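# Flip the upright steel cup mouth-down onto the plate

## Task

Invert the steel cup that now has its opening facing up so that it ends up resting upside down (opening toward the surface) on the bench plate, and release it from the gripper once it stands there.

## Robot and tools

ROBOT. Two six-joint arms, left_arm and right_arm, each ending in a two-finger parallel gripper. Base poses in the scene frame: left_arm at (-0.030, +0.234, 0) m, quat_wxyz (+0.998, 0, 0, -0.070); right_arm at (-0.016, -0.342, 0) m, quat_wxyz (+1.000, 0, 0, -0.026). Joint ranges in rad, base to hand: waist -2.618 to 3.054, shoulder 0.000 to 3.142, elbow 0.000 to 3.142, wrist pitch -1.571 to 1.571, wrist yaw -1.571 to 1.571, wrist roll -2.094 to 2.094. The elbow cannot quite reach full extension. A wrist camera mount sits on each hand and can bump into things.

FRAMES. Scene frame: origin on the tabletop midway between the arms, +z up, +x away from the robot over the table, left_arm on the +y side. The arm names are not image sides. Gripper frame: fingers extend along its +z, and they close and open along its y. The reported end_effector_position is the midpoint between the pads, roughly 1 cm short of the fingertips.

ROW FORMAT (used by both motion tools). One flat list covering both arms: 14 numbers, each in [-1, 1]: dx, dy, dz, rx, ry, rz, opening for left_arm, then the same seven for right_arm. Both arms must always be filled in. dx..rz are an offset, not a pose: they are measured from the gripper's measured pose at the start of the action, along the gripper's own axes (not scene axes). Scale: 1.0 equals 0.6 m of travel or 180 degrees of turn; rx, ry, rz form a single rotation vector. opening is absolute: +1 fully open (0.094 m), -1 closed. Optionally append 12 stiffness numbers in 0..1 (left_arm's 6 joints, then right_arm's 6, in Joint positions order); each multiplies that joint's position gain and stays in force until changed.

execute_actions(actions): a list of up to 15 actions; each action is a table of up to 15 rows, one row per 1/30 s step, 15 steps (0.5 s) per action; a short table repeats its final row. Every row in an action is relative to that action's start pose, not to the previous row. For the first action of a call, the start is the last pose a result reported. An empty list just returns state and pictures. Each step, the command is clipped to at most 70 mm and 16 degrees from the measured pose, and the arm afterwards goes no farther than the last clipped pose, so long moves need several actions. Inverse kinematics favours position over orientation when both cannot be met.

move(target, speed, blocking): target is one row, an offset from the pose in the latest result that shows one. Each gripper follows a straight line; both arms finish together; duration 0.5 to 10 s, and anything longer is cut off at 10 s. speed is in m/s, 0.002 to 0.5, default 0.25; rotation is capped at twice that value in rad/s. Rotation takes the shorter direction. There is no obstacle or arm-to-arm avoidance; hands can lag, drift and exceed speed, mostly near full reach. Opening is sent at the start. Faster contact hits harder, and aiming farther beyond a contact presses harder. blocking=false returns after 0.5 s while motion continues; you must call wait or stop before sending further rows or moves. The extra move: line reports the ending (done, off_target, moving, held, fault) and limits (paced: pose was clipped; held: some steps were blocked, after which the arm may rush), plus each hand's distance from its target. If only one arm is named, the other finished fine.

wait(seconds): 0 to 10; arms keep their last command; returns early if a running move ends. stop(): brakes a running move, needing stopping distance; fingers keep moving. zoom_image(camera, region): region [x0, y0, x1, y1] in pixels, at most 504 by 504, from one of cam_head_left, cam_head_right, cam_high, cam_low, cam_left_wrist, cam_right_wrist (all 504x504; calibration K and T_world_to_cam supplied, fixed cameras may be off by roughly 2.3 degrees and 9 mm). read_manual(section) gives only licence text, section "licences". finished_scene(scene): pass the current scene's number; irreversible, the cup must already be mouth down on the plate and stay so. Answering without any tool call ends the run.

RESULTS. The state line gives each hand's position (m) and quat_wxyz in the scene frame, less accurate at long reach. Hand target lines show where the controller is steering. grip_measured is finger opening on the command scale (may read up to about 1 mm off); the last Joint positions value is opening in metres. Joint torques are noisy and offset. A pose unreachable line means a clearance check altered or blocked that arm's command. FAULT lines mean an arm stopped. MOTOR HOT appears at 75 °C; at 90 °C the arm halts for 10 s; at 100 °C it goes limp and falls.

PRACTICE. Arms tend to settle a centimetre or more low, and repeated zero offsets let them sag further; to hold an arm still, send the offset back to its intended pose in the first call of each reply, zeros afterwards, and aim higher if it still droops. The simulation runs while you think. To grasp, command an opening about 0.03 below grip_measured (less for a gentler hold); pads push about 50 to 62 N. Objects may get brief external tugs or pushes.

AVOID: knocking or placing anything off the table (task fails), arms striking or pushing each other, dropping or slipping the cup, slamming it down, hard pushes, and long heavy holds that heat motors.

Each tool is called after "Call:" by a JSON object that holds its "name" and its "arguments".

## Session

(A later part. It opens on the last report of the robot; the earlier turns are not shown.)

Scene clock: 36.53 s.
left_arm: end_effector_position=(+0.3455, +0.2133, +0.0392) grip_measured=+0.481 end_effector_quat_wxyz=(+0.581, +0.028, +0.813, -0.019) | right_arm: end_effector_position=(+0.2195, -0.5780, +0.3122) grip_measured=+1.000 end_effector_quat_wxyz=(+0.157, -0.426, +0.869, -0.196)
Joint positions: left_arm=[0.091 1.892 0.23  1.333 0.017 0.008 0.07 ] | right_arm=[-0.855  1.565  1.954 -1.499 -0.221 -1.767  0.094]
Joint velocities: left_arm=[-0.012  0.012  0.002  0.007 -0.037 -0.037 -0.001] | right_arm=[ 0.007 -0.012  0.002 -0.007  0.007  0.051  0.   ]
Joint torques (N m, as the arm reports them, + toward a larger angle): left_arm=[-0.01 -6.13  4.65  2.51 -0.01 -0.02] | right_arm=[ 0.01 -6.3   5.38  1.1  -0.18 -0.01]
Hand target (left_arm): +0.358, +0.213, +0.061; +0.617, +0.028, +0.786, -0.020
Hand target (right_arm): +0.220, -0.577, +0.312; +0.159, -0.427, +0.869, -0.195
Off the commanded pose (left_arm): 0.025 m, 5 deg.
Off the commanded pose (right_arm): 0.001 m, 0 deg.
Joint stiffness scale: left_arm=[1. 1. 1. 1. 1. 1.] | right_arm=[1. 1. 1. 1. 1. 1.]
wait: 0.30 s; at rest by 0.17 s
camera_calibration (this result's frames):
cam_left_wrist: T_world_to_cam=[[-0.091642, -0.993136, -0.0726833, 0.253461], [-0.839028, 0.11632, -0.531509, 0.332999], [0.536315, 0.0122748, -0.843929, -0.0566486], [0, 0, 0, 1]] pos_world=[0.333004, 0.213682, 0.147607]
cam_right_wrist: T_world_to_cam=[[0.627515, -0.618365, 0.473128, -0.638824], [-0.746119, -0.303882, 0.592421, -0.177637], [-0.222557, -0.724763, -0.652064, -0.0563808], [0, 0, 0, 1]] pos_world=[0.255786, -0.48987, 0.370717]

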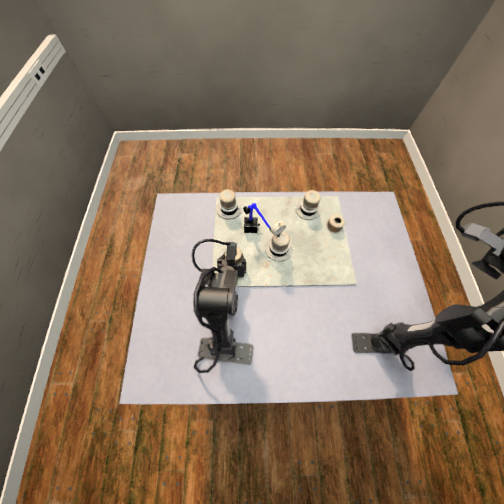

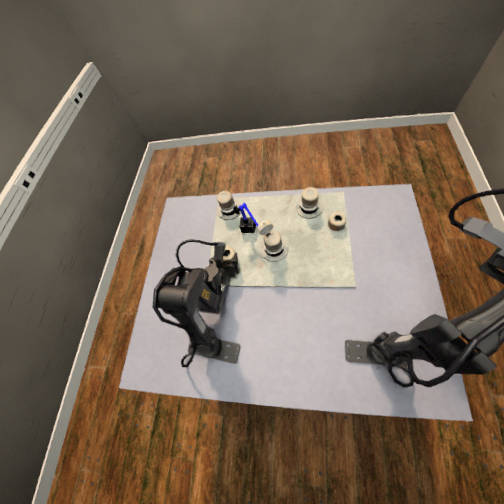

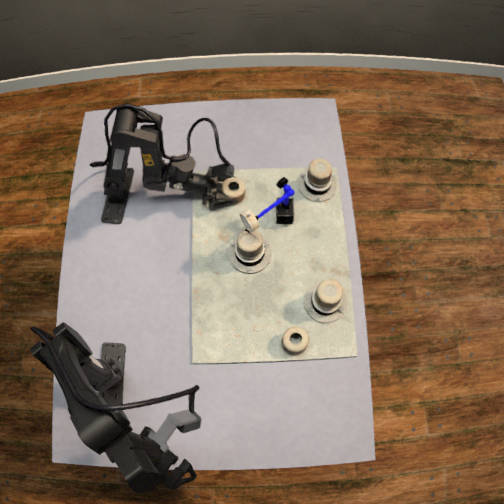

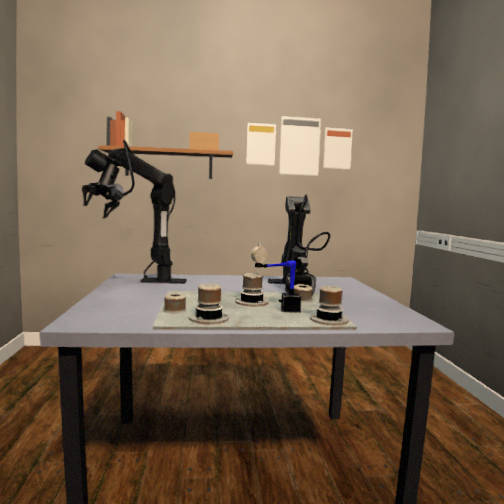

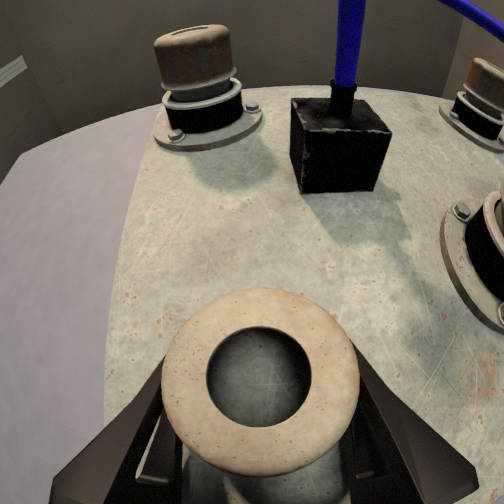

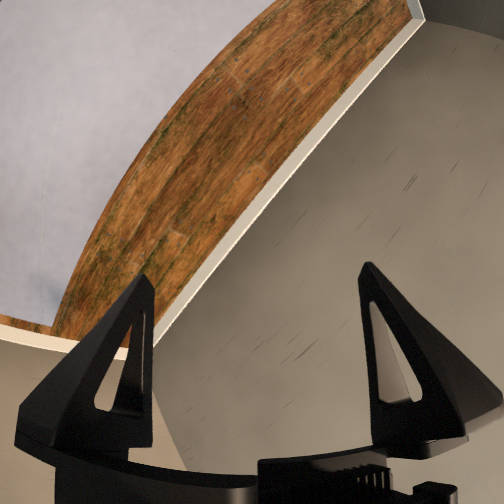

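Call:
{"name": "execute_actions", "arguments": {"actions": [[[-0.0395,0,0.0070,0,-0.029,0,0.445,0,0,0,0,0,0,1],[-0.0376,0,0.0062,0,-0.029,0,0.445,0,0,0,0,0,0,1],[-0.0357,0,0.0055,0,-0.029,0,0.445,0,0,0,0,0,0,1],[-0.0338,0,0.0047,0,-0.029,0,0.445,0,0,0,0,0,0,1],[-0.0319,0,0.0039,0,-0.029,0,0.445,0,0,0,0,0,0,1],[-0.0300,0,0.0032,0,-0.029,0,0.445,0,0,0,0,0,0,1],[-0.0281,0,0.0024,0,-0.029,0,0.445,0,0,0,0,0,0,1],[-0.0262,0,0.0016,0,-0.029,0,0.445,0,0,0,0,0,0,1],[-0.0243,0,0.0009,0,-0.029,0,0.445,0,0,0,0,0,0,1],[-0.0224,0,0.0001,0,-0.029,0,0.445,0,0,0,0,0,0,1],[-0.0205,0,-0.0007,0,-0.029,0,0.445,0,0,0,0,0,0,1],[-0.0186,0,-0.0014,0,-0.029,0,0.445,0,0,0,0,0,0,1],[-0.0168,0,-0.0022,0,-0.029,0,0.445,0,0,0,0,0,0,1]]]}}

Call:
{"name": "wait", "arguments": {"seconds": 0.2}}

Scene clock: 37.60 s.
left_arm: end_effector_position=(+0.3478, +0.2132, +0.0379) grip_measured=+0.481 end_effector_quat_wxyz=(+0.595, +0.028, +0.803, -0.019) | right_arm: end_effector_position=(+0.2189, -0.5785, +0.3121) grip_measured=+1.000 end_effector_quat_wxyz=(+0.155, -0.426, +0.869, -0.196)
Joint positions: left_arm=[0.091 1.969 0.23  1.443 0.017 0.008 0.07 ] | right_arm=[-0.855  1.565  1.954 -1.499 -0.217 -1.767  0.094]
Joint velocities: left_arm=[-0.022  0.115  0.007  0.271 -0.037  0.11   0.001] | right_arm=[ 0.017 -0.012 -0.012 -0.037  0.007 -0.051  0.   ]
Joint torques (N m, as the arm reports them, + toward a larger angle): left_arm=[-0.01 -6.71  0.92  2.44  0.   -0.02] | right_arm=[ 0.07 -6.32  5.45  1.09 -0.16  0.  ]
Hand target (left_arm): +0.348, +0.213, +0.049; +0.616, +0.028, +0.787, -0.020
Hand target (right_arm): +0.219, -0.578, +0.312; +0.157, -0.426, +0.869, -0.196
Off the commanded pose (left_arm): 0.011 m, 3 deg.
Off the commanded pose (right_arm): 0.001 m, 0 deg.
Joint stiffness scale: left_arm=[1. 1. 1. 1. 1. 1.] | right_arm=[1. 1. 1. 1. 1. 1.]
camera_calibration (this result's frames):
cam_left_wrist: T_world_to_cam=[[-0.0891817, -0.993258, -0.0740633, 0.252689], [-0.820736, 0.115413, -0.559529, 0.32916], [0.564304, 0.0108867, -0.825495, -0.0690807], [0, 0, 0, 1]] pos_world=[0.331671, 0.213748, 0.145864]
cam_right_wrist: T_world_to_cam=[[0.627762, -0.618441, 0.4727, -0.6387], [-0.744924, -0.301117, 0.595329, -0.17767], [-0.225838, -0.725851, -0.649721, -0.0576034], [0, 0, 0, 1]] pos_world=[0.255592, -0.490309, 0.37026]

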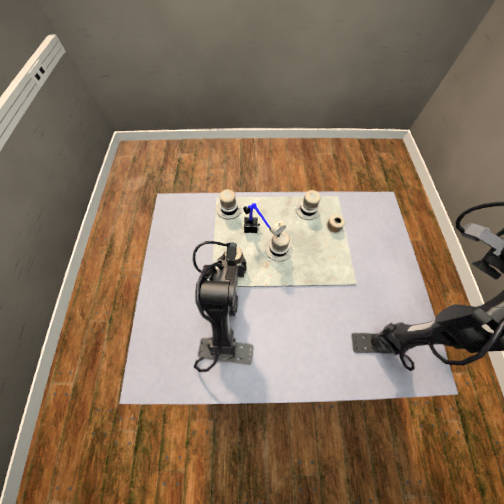

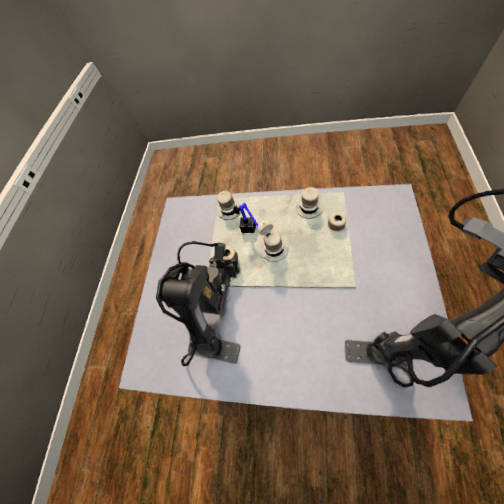

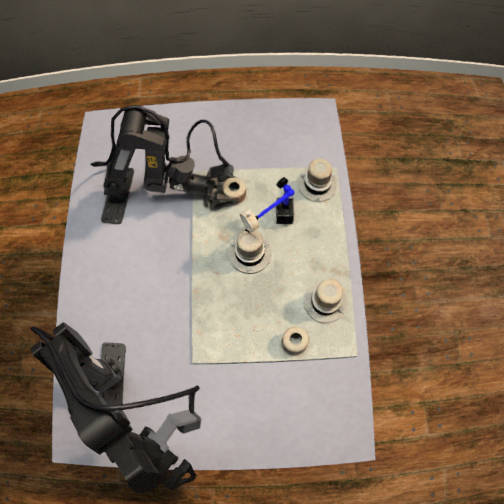

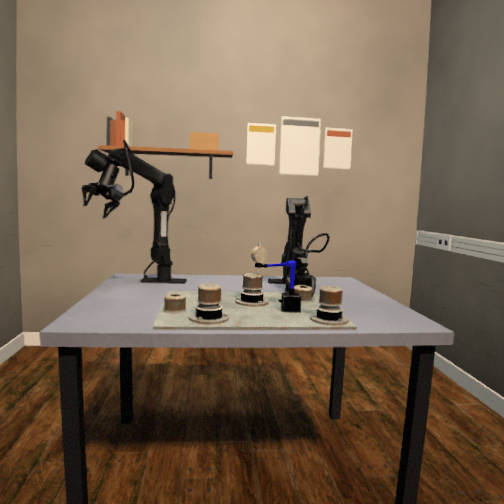

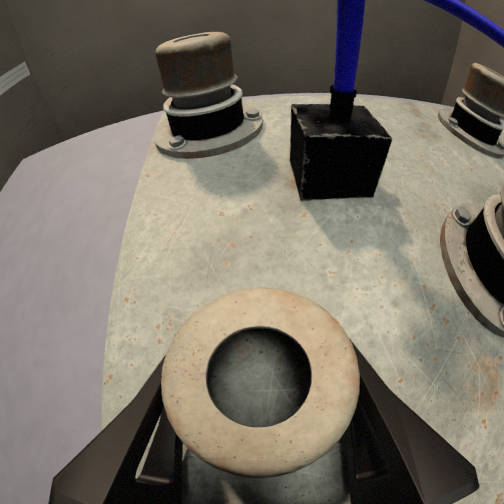

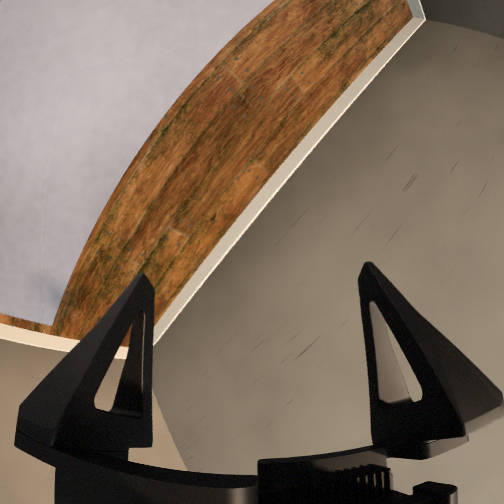

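Scene clock: 37.80 s.
left_arm: end_effector_position=(+0.3481, +0.2132, +0.0381) grip_measured=+0.481 end_effector_quat_wxyz=(+0.597, +0.028, +0.802, -0.019) | right_arm: end_effector_position=(+0.2189, -0.5785, +0.3121) grip_measured=+1.000 end_effector_quat_wxyz=(+0.155, -0.426, +0.869, -0.196)
Joint positions: left_arm=[0.091 1.976 0.23  1.456 0.017 0.008 0.07 ] | right_arm=[-0.855  1.565  1.954 -1.499 -0.217 -1.767  0.094]
Joint velocities: left_arm=[-0.017  0.002  0.002 -0.007 -0.007  0.081 -0.001] | right_arm=[ 0.007 -0.012 -0.002  0.022  0.022  0.095  0.   ]
Joint torques (N m, as the arm reports them, + toward a larger angle): left_arm=[-0.01 -6.66  0.59  2.54 -0.02 -0.05] | right_arm=[ 0.02 -6.34  5.46  1.09 -0.16  0.  ]
Hand target (left_arm): +0.348, +0.213, +0.049; +0.616, +0.028, +0.787, -0.020
Hand target (right_arm): +0.220, -0.578, +0.312; +0.157, -0.426, +0.869, -0.196
Off the commanded pose (left_arm): 0.011 m, 3 deg.
Off the commanded pose (right_arm): 0.001 m, 0 deg.
Joint stiffness scale: left_arm=[1. 1. 1. 1. 1. 1.] | right_arm=[1. 1. 1. 1. 1. 1.]
wait: 0.20 s; at rest by 0.17 s
camera_calibration (this result's frames):
cam_left_wrist: T_world_to_cam=[[-0.0888426, -0.993275, -0.074245, 0.252604], [-0.818169, 0.115286, -0.563302, 0.328751], [0.568073, 0.0106998, -0.822909, -0.0704586], [0, 0, 0, 1]] pos_world=[0.331441, 0.213759, 0.145959]
cam_right_wrist: T_world_to_cam=[[0.627762, -0.618441, 0.4727, -0.6387], [-0.744924, -0.301117, 0.595329, -0.17767], [-0.225838, -0.725851, -0.649721, -0.0576034], [0, 0, 0, 1]] pos_world=[0.255592, -0.490309, 0.37026]

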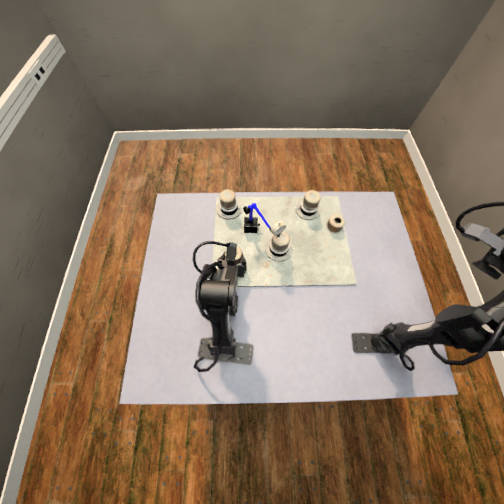

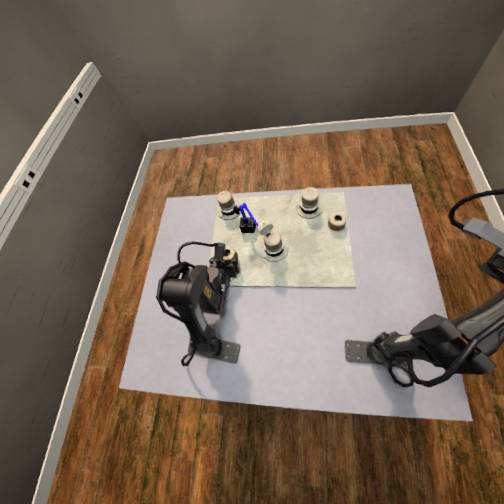

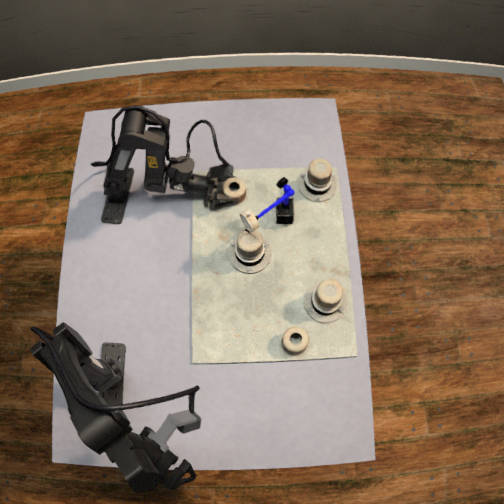

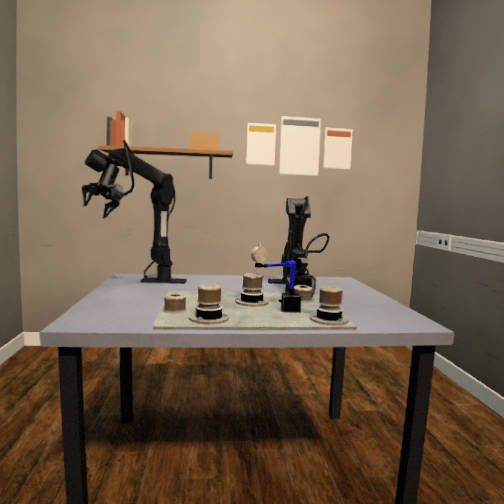

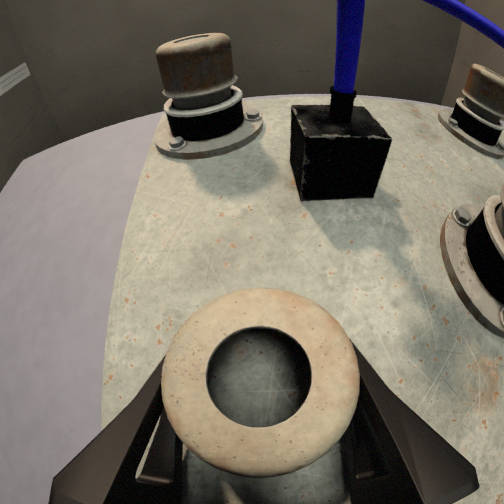

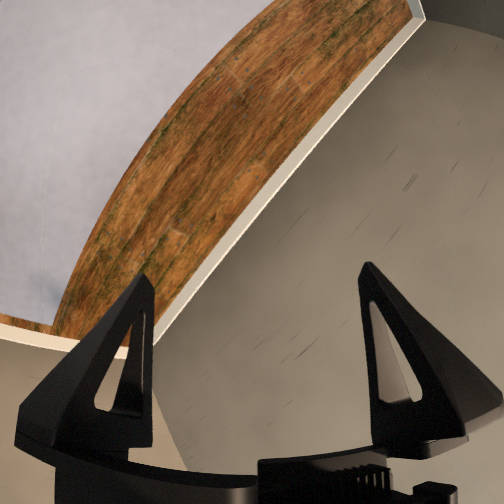

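Call:
{"name": "execute_actions", "arguments": {"actions": [[[-0.0165,0,-0.0049,0,-0.015,0,0.445,0,0,0,0,0,0,1],[-0.0154,0,-0.0046,0,-0.014,0,0.445,0,0,0,0,0,0,1],[-0.0143,0,-0.0042,0,-0.013,0,0.445,0,0,0,0,0,0,1],[-0.0132,0,-0.0039,0,-0.013,0,0.445,0,0,0,0,0,0,1],[-0.0120,0,-0.0036,0,-0.012,0,0.445,0,0,0,0,0,0,1],[-0.0109,0,-0.0032,0,-0.011,0,0.445,0,0,0,0,0,0,1],[-0.0098,0,-0.0029,0,-0.010,0,0.445,0,0,0,0,0,0,1],[-0.0087,0,-0.0026,0,-0.010,0,0.445,0,0,0,0,0,0,1],[-0.0075,0,-0.0022,0,-0.009,0,0.445,0,0,0,0,0,0,1],[-0.0064,0,-0.0019,0,-0.008,0,0.445,0,0,0,0,0,0,1]]]}}

Scene clock: 38.70 s.
left_arm: end_effector_position=(+0.3481, +0.2132, +0.0377) grip_measured=+0.481 end_effector_quat_wxyz=(+0.597, +0.028, +0.801, -0.019) | right_arm: end_effector_position=(+0.2184, -0.5790, +0.3119) grip_measured=+1.000 end_effector_quat_wxyz=(+0.153, -0.426, +0.870, -0.197)
Joint positions: left_arm=[0.091 1.981 0.23  1.461 0.017 0.008 0.07 ] | right_arm=[-0.855  1.565  1.954 -1.499 -0.213 -1.767  0.094]
Joint velocities: left_arm=[-0.022  0.002 -0.007 -0.037  0.007 -0.139  0.001] | right_arm=[ 0.007 -0.007 -0.007  0.037 -0.022  0.081  0.   ]
Joint torques (N m, as the arm reports them, + toward a larger angle): left_arm=[ 0.04 -6.11  1.32  2.24  0.   -0.07] | right_arm=[ 0.02 -6.3   5.44  1.11 -0.16 -0.01]
Hand target (left_arm): +0.348, +0.213, +0.042; +0.606, +0.028, +0.794, -0.019
Hand target (right_arm): +0.219, -0.579, +0.312; +0.155, -0.426, +0.869, -0.196
Off the commanded pose (left_arm): 0.004 m, 1 deg.
Off the commanded pose (right_arm): 0.001 m, 0 deg.
Joint stiffness scale: left_arm=[1. 1. 1. 1. 1. 1.] | right_arm=[1. 1. 1. 1. 1. 1.]
camera_calibration (this result's frames):
cam_left_wrist: T_world_to_cam=[[-0.0887861, -0.993278, -0.0742752, 0.252556], [-0.81774, 0.115265, -0.563929, 0.328402], [0.568699, 0.0106687, -0.822476, -0.0710324], [0, 0, 0, 1]] pos_world=[0.331367, 0.213763, 0.145532]
cam_right_wrist: T_world_to_cam=[[0.628008, -0.618519, 0.472272, -0.638577], [-0.743716, -0.298347, 0.598227, -0.177698], [-0.229114, -0.726928, -0.647366, -0.0588261], [0, 0, 0, 1]] pos_world=[0.255396, -0.490749, 0.369804]

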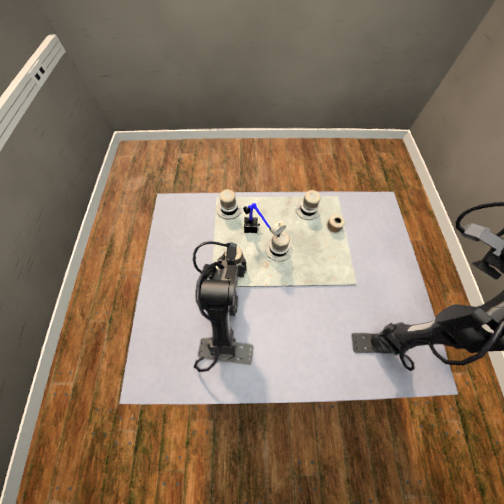

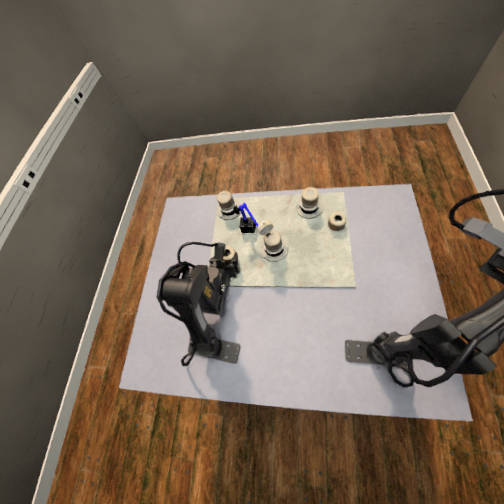

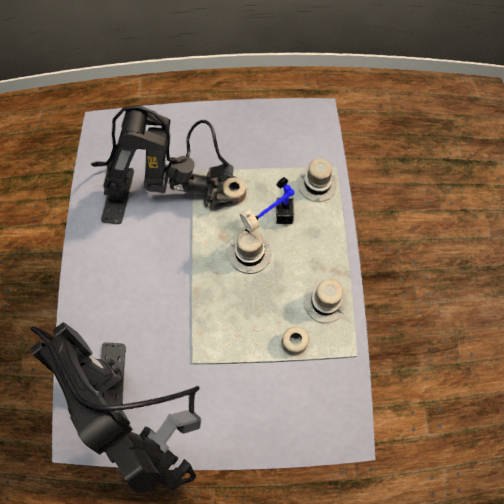

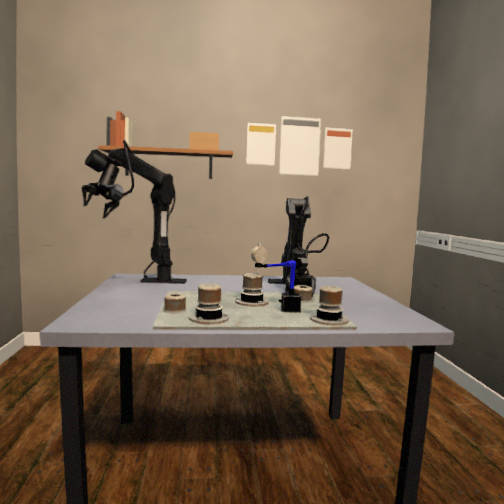

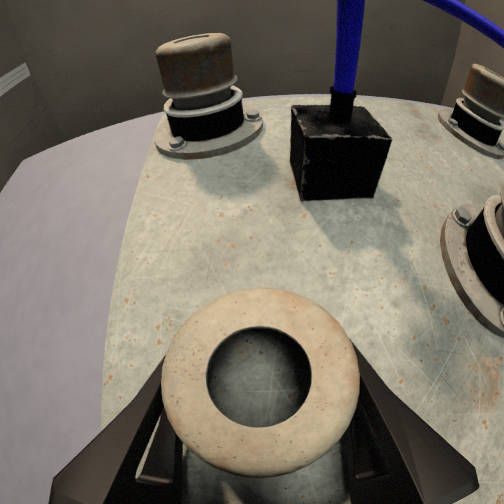

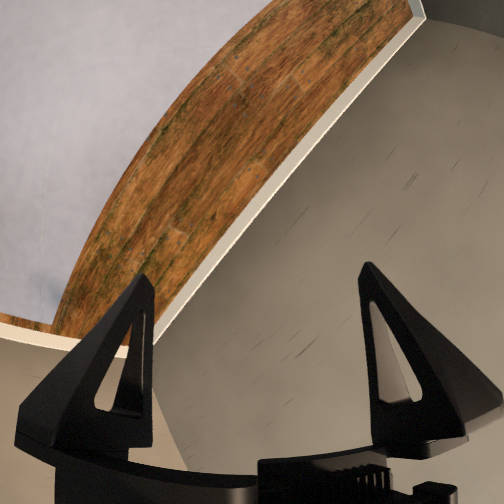

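Contact. Open and retreat.

Call:
{"name": "execute_actions", "arguments": {"actions": [[[-0.007,0,-0.002,0,-0.008,0,0.46,0,0,0,0,0,0,1],[-0.008,0,-0.002,0,-0.008,0,0.475,0,0,0,0,0,0,1],[-0.009,0,-0.003,0,-0.008,0,0.485,0,0,0,0,0,0,1],[-0.010,0,-0.003,0,-0.008,0,0.495,0,0,0,0,0,0,1],[-0.011,0,-0.003,0,-0.008,0,0.51,0,0,0,0,0,0,1],[-0.012,0,-0.004,0,-0.008,0,0.53,0,0,0,0,0,0,1],[-0.013,0,-0.004,0,-0.008,0,0.57,0,0,0,0,0,0,1],[-0.014,0,-0.004,0,-0.008,0,0.62,0,0,0,0,0,0,1],[-0.015,0,-0.004,0,-0.008,0,0.68,0,0,0,0,0,0,1],[-0.016,0,-0.005,0,-0.008,0,0.74,0,0,0,0,0,0,1],[-0.016,0,-0.005,0,-0.008,0,0.80,0,0,0,0,0,0,1],[-0.016,0,-0.005,0,-0.008,0,0.86,0,0,0,0,0,0,1],[-0.016,0,-0.005,0,-0.008,0,0.92,0,0,0,0,0,0,1],[-0.016,0,-0.005,0,-0.008,0,1,0,0,0,0,0,0,1]]]}}

Call:
{"name": "move", "arguments": {"target": [-0.14,0,-0.06,0,0,0,1,0,0,0,0,0,0,1], "speed": 0.2}}

Scene clock: 39.77 s.
left_arm: end_effector_position=(+0.3492, +0.2131, +0.0426) grip_measured=+1.000 end_effector_quat_wxyz=(+0.603, +0.028, +0.797, -0.019) | right_arm: end_effector_position=(+0.2179, -0.5795, +0.3118) grip_measured=+1.000 end_effector_quat_wxyz=(+0.151, -0.425, +0.870, -0.197)
Joint positions: left_arm=[0.091 1.968 0.23  1.461 0.017 0.008 0.094] | right_arm=[-0.855  1.565  1.954 -1.499 -0.208 -1.767  0.094]
Joint velocities: left_arm=[ 0.002 -0.022 -0.002  0.051  0.037  0.037  0.   ] | right_arm=[-0.012 -0.012 -0.007  0.007 -0.051  0.11   0.   ]
Joint torques (N m, as the arm reports them, + toward a larger angle): left_arm=[-0.07 -7.97  1.36  1.95 -0.02 -0.03] | right_arm=[ 0.01 -6.32  5.38  1.09 -0.17  0.  ]
Hand target (left_arm): +0.348, +0.213, +0.047; +0.607, +0.028, +0.794, -0.019
Hand target (right_arm): +0.218, -0.579, +0.312; +0.153, -0.426, +0.870, -0.197
Off the commanded pose (left_arm): 0.005 m, 1 deg.
Off the commanded pose (right_arm): 0.001 m, 0 deg.
Joint stiffness scale: left_arm=[1. 1. 1. 1. 1. 1.] | right_arm=[1. 1. 1. 1. 1. 1.]
camera_calibration (this result's frames):
cam_left_wrist: T_world_to_cam=[[-0.0877636, -0.993328, -0.0748103, 0.252641], [-0.809927, 0.114877, -0.57517, 0.329904], [0.579927, 0.0101119, -0.814606, -0.0717278], [0, 0, 0, 1]] pos_world=[0.330968, 0.213783, 0.150221]
cam_right_wrist: T_world_to_cam=[[0.628252, -0.618598, 0.471844, -0.638453], [-0.742494, -0.295572, 0.601115, -0.177721], [-0.232385, -0.727993, -0.644999, -0.0600489], [0, 0, 0, 1]] pos_world=[0.255199, -0.49119, 0.369349]

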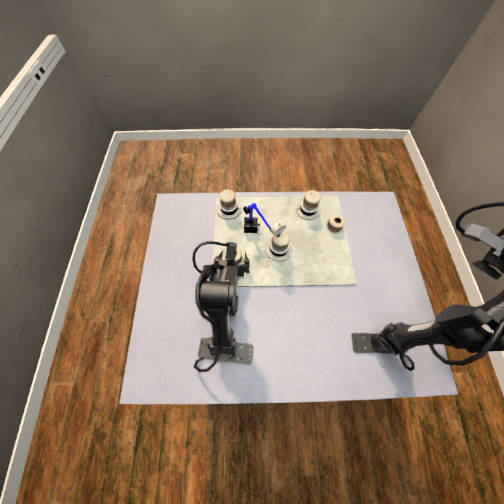

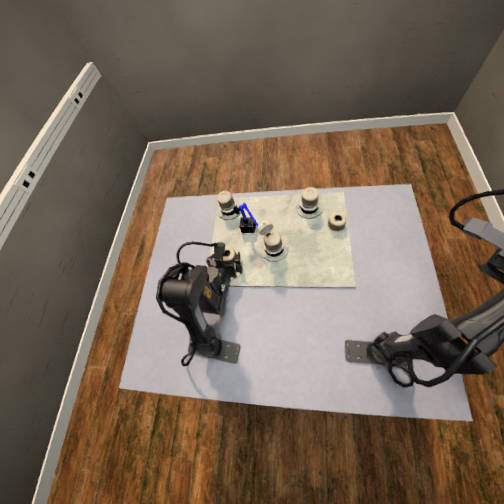

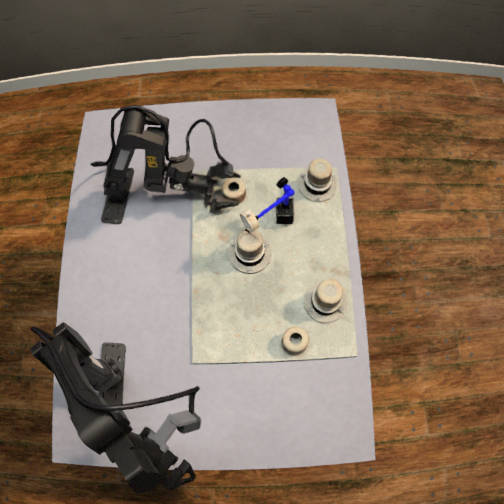

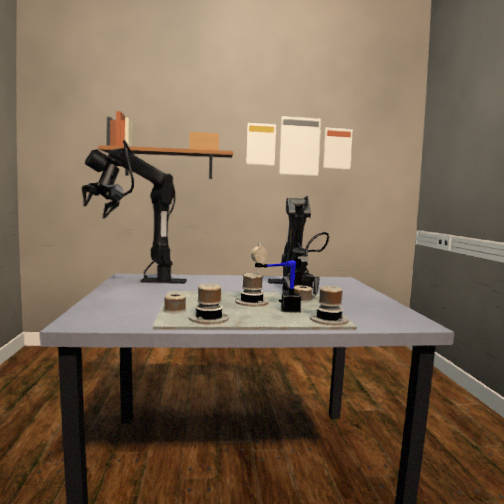

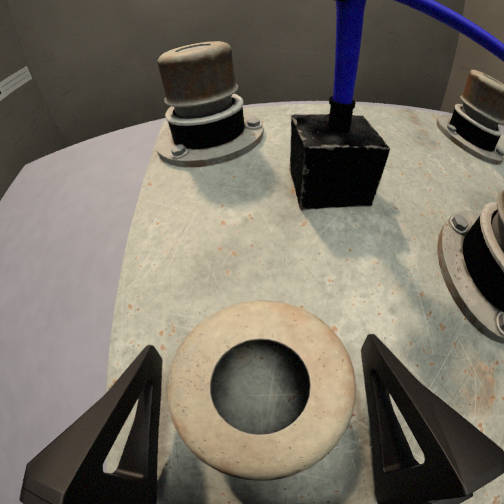

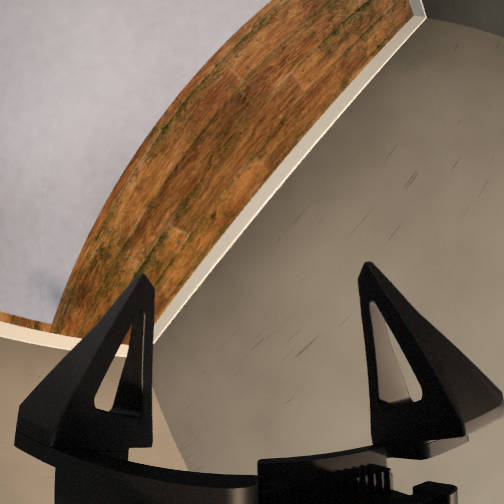

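Scene clock: 41.20 s.
left_arm: end_effector_position=(+0.3282, +0.2141, +0.1147) grip_measured=+1.000 end_effector_quat_wxyz=(+0.587, +0.028, +0.809, -0.019) | right_arm: end_effector_position=(+0.2173, -0.5800, +0.3117) grip_measured=+1.000 end_effector_quat_wxyz=(+0.149, -0.425, +0.871, -0.198)
Joint positions: left_arm=[0.091 1.284 0.251 0.717 0.017 0.008 0.094] | right_arm=[-0.855  1.565  1.954 -1.499 -0.204 -1.767  0.094]
Joint velocities: left_arm=[ 0.002  0.012  0.007 -0.081  0.051 -0.051  0.   ] | right_arm=[-0.002 -0.012  0.007  0.037 -0.037  0.022  0.   ]
Joint torques (N m, as the arm reports them, + toward a larger angle): left_arm=[ 0.12 -5.29  8.8   1.86  0.01 -0.02] | right_arm=[ 0.07 -6.3   5.48  1.09 -0.15 -0.01]
Hand target (left_arm): +0.335, +0.214, +0.132; +0.603, +0.028, +0.797, -0.019
Hand target (right_arm): +0.218, -0.580, +0.312; +0.151, -0.425, +0.870, -0.198
Off the commanded pose (left_arm): 0.021 m, 2 deg.
Off the commanded pose (right_arm): 0.001 m, 0 deg.
Joint stiffness scale: left_arm=[1. 1. 1. 1. 1. 1.] | right_arm=[1. 1. 1. 1. 1. 1.]
move: off_target (left_arm)
camera_calibration (this result's frames):
cam_left_wrist: T_world_to_cam=[[-0.0906969, -0.993183, -0.0732263, 0.257975], [-0.832072, 0.115975, -0.542407, 0.357518], [0.547202, 0.0117348, -0.836918, 0.0120839], [0, 0, 0, 1]] pos_world=[0.314266, 0.214611, 0.222924]
cam_right_wrist: T_world_to_cam=[[0.628494, -0.618678, 0.471415, -0.63833], [-0.741258, -0.292794, 0.603993, -0.177738], [-0.23565, -0.729047, -0.64262, -0.0612719], [0, 0, 0, 1]] pos_world=[0.254998, -0.491632, 0.368897]

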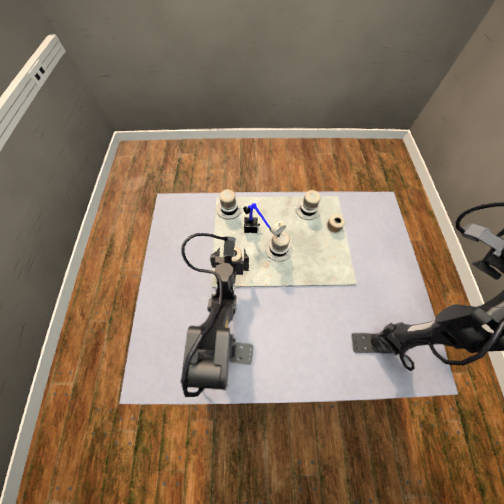

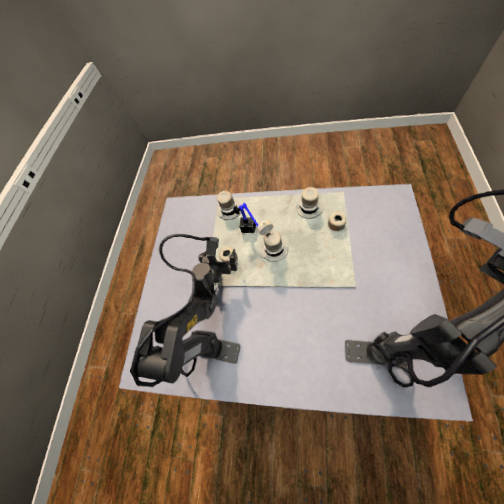

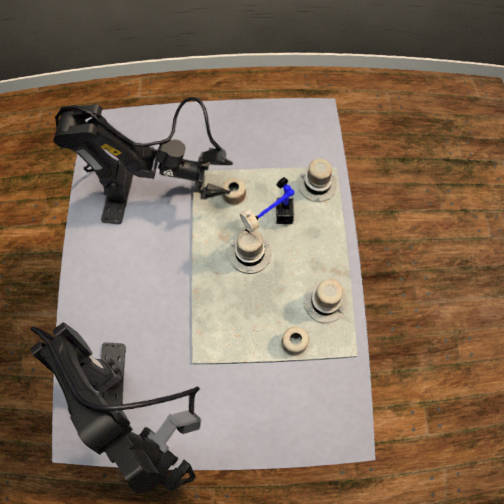

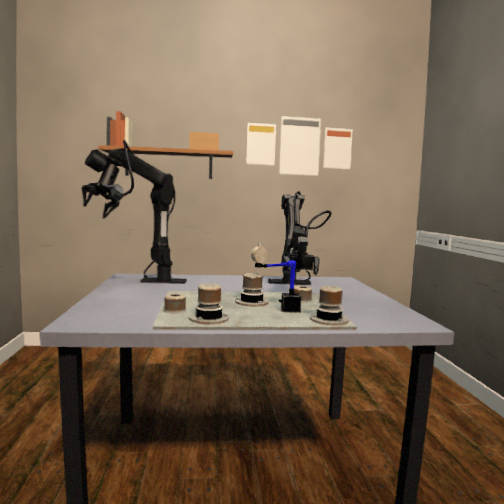

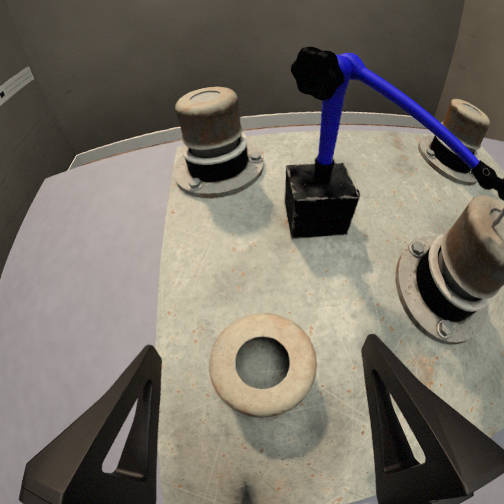

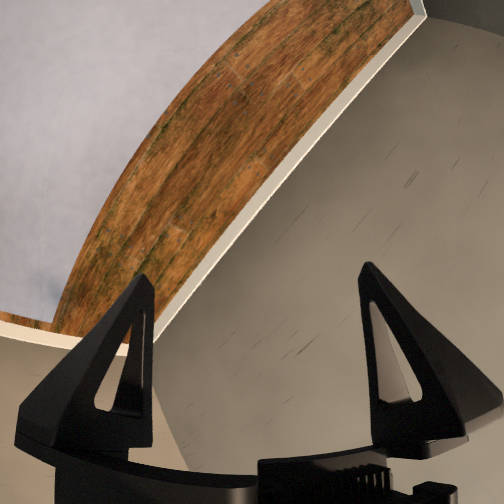

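Call:
{"name": "finished_scene", "arguments": {"scene": 2}}

The scene is finished: the task was done.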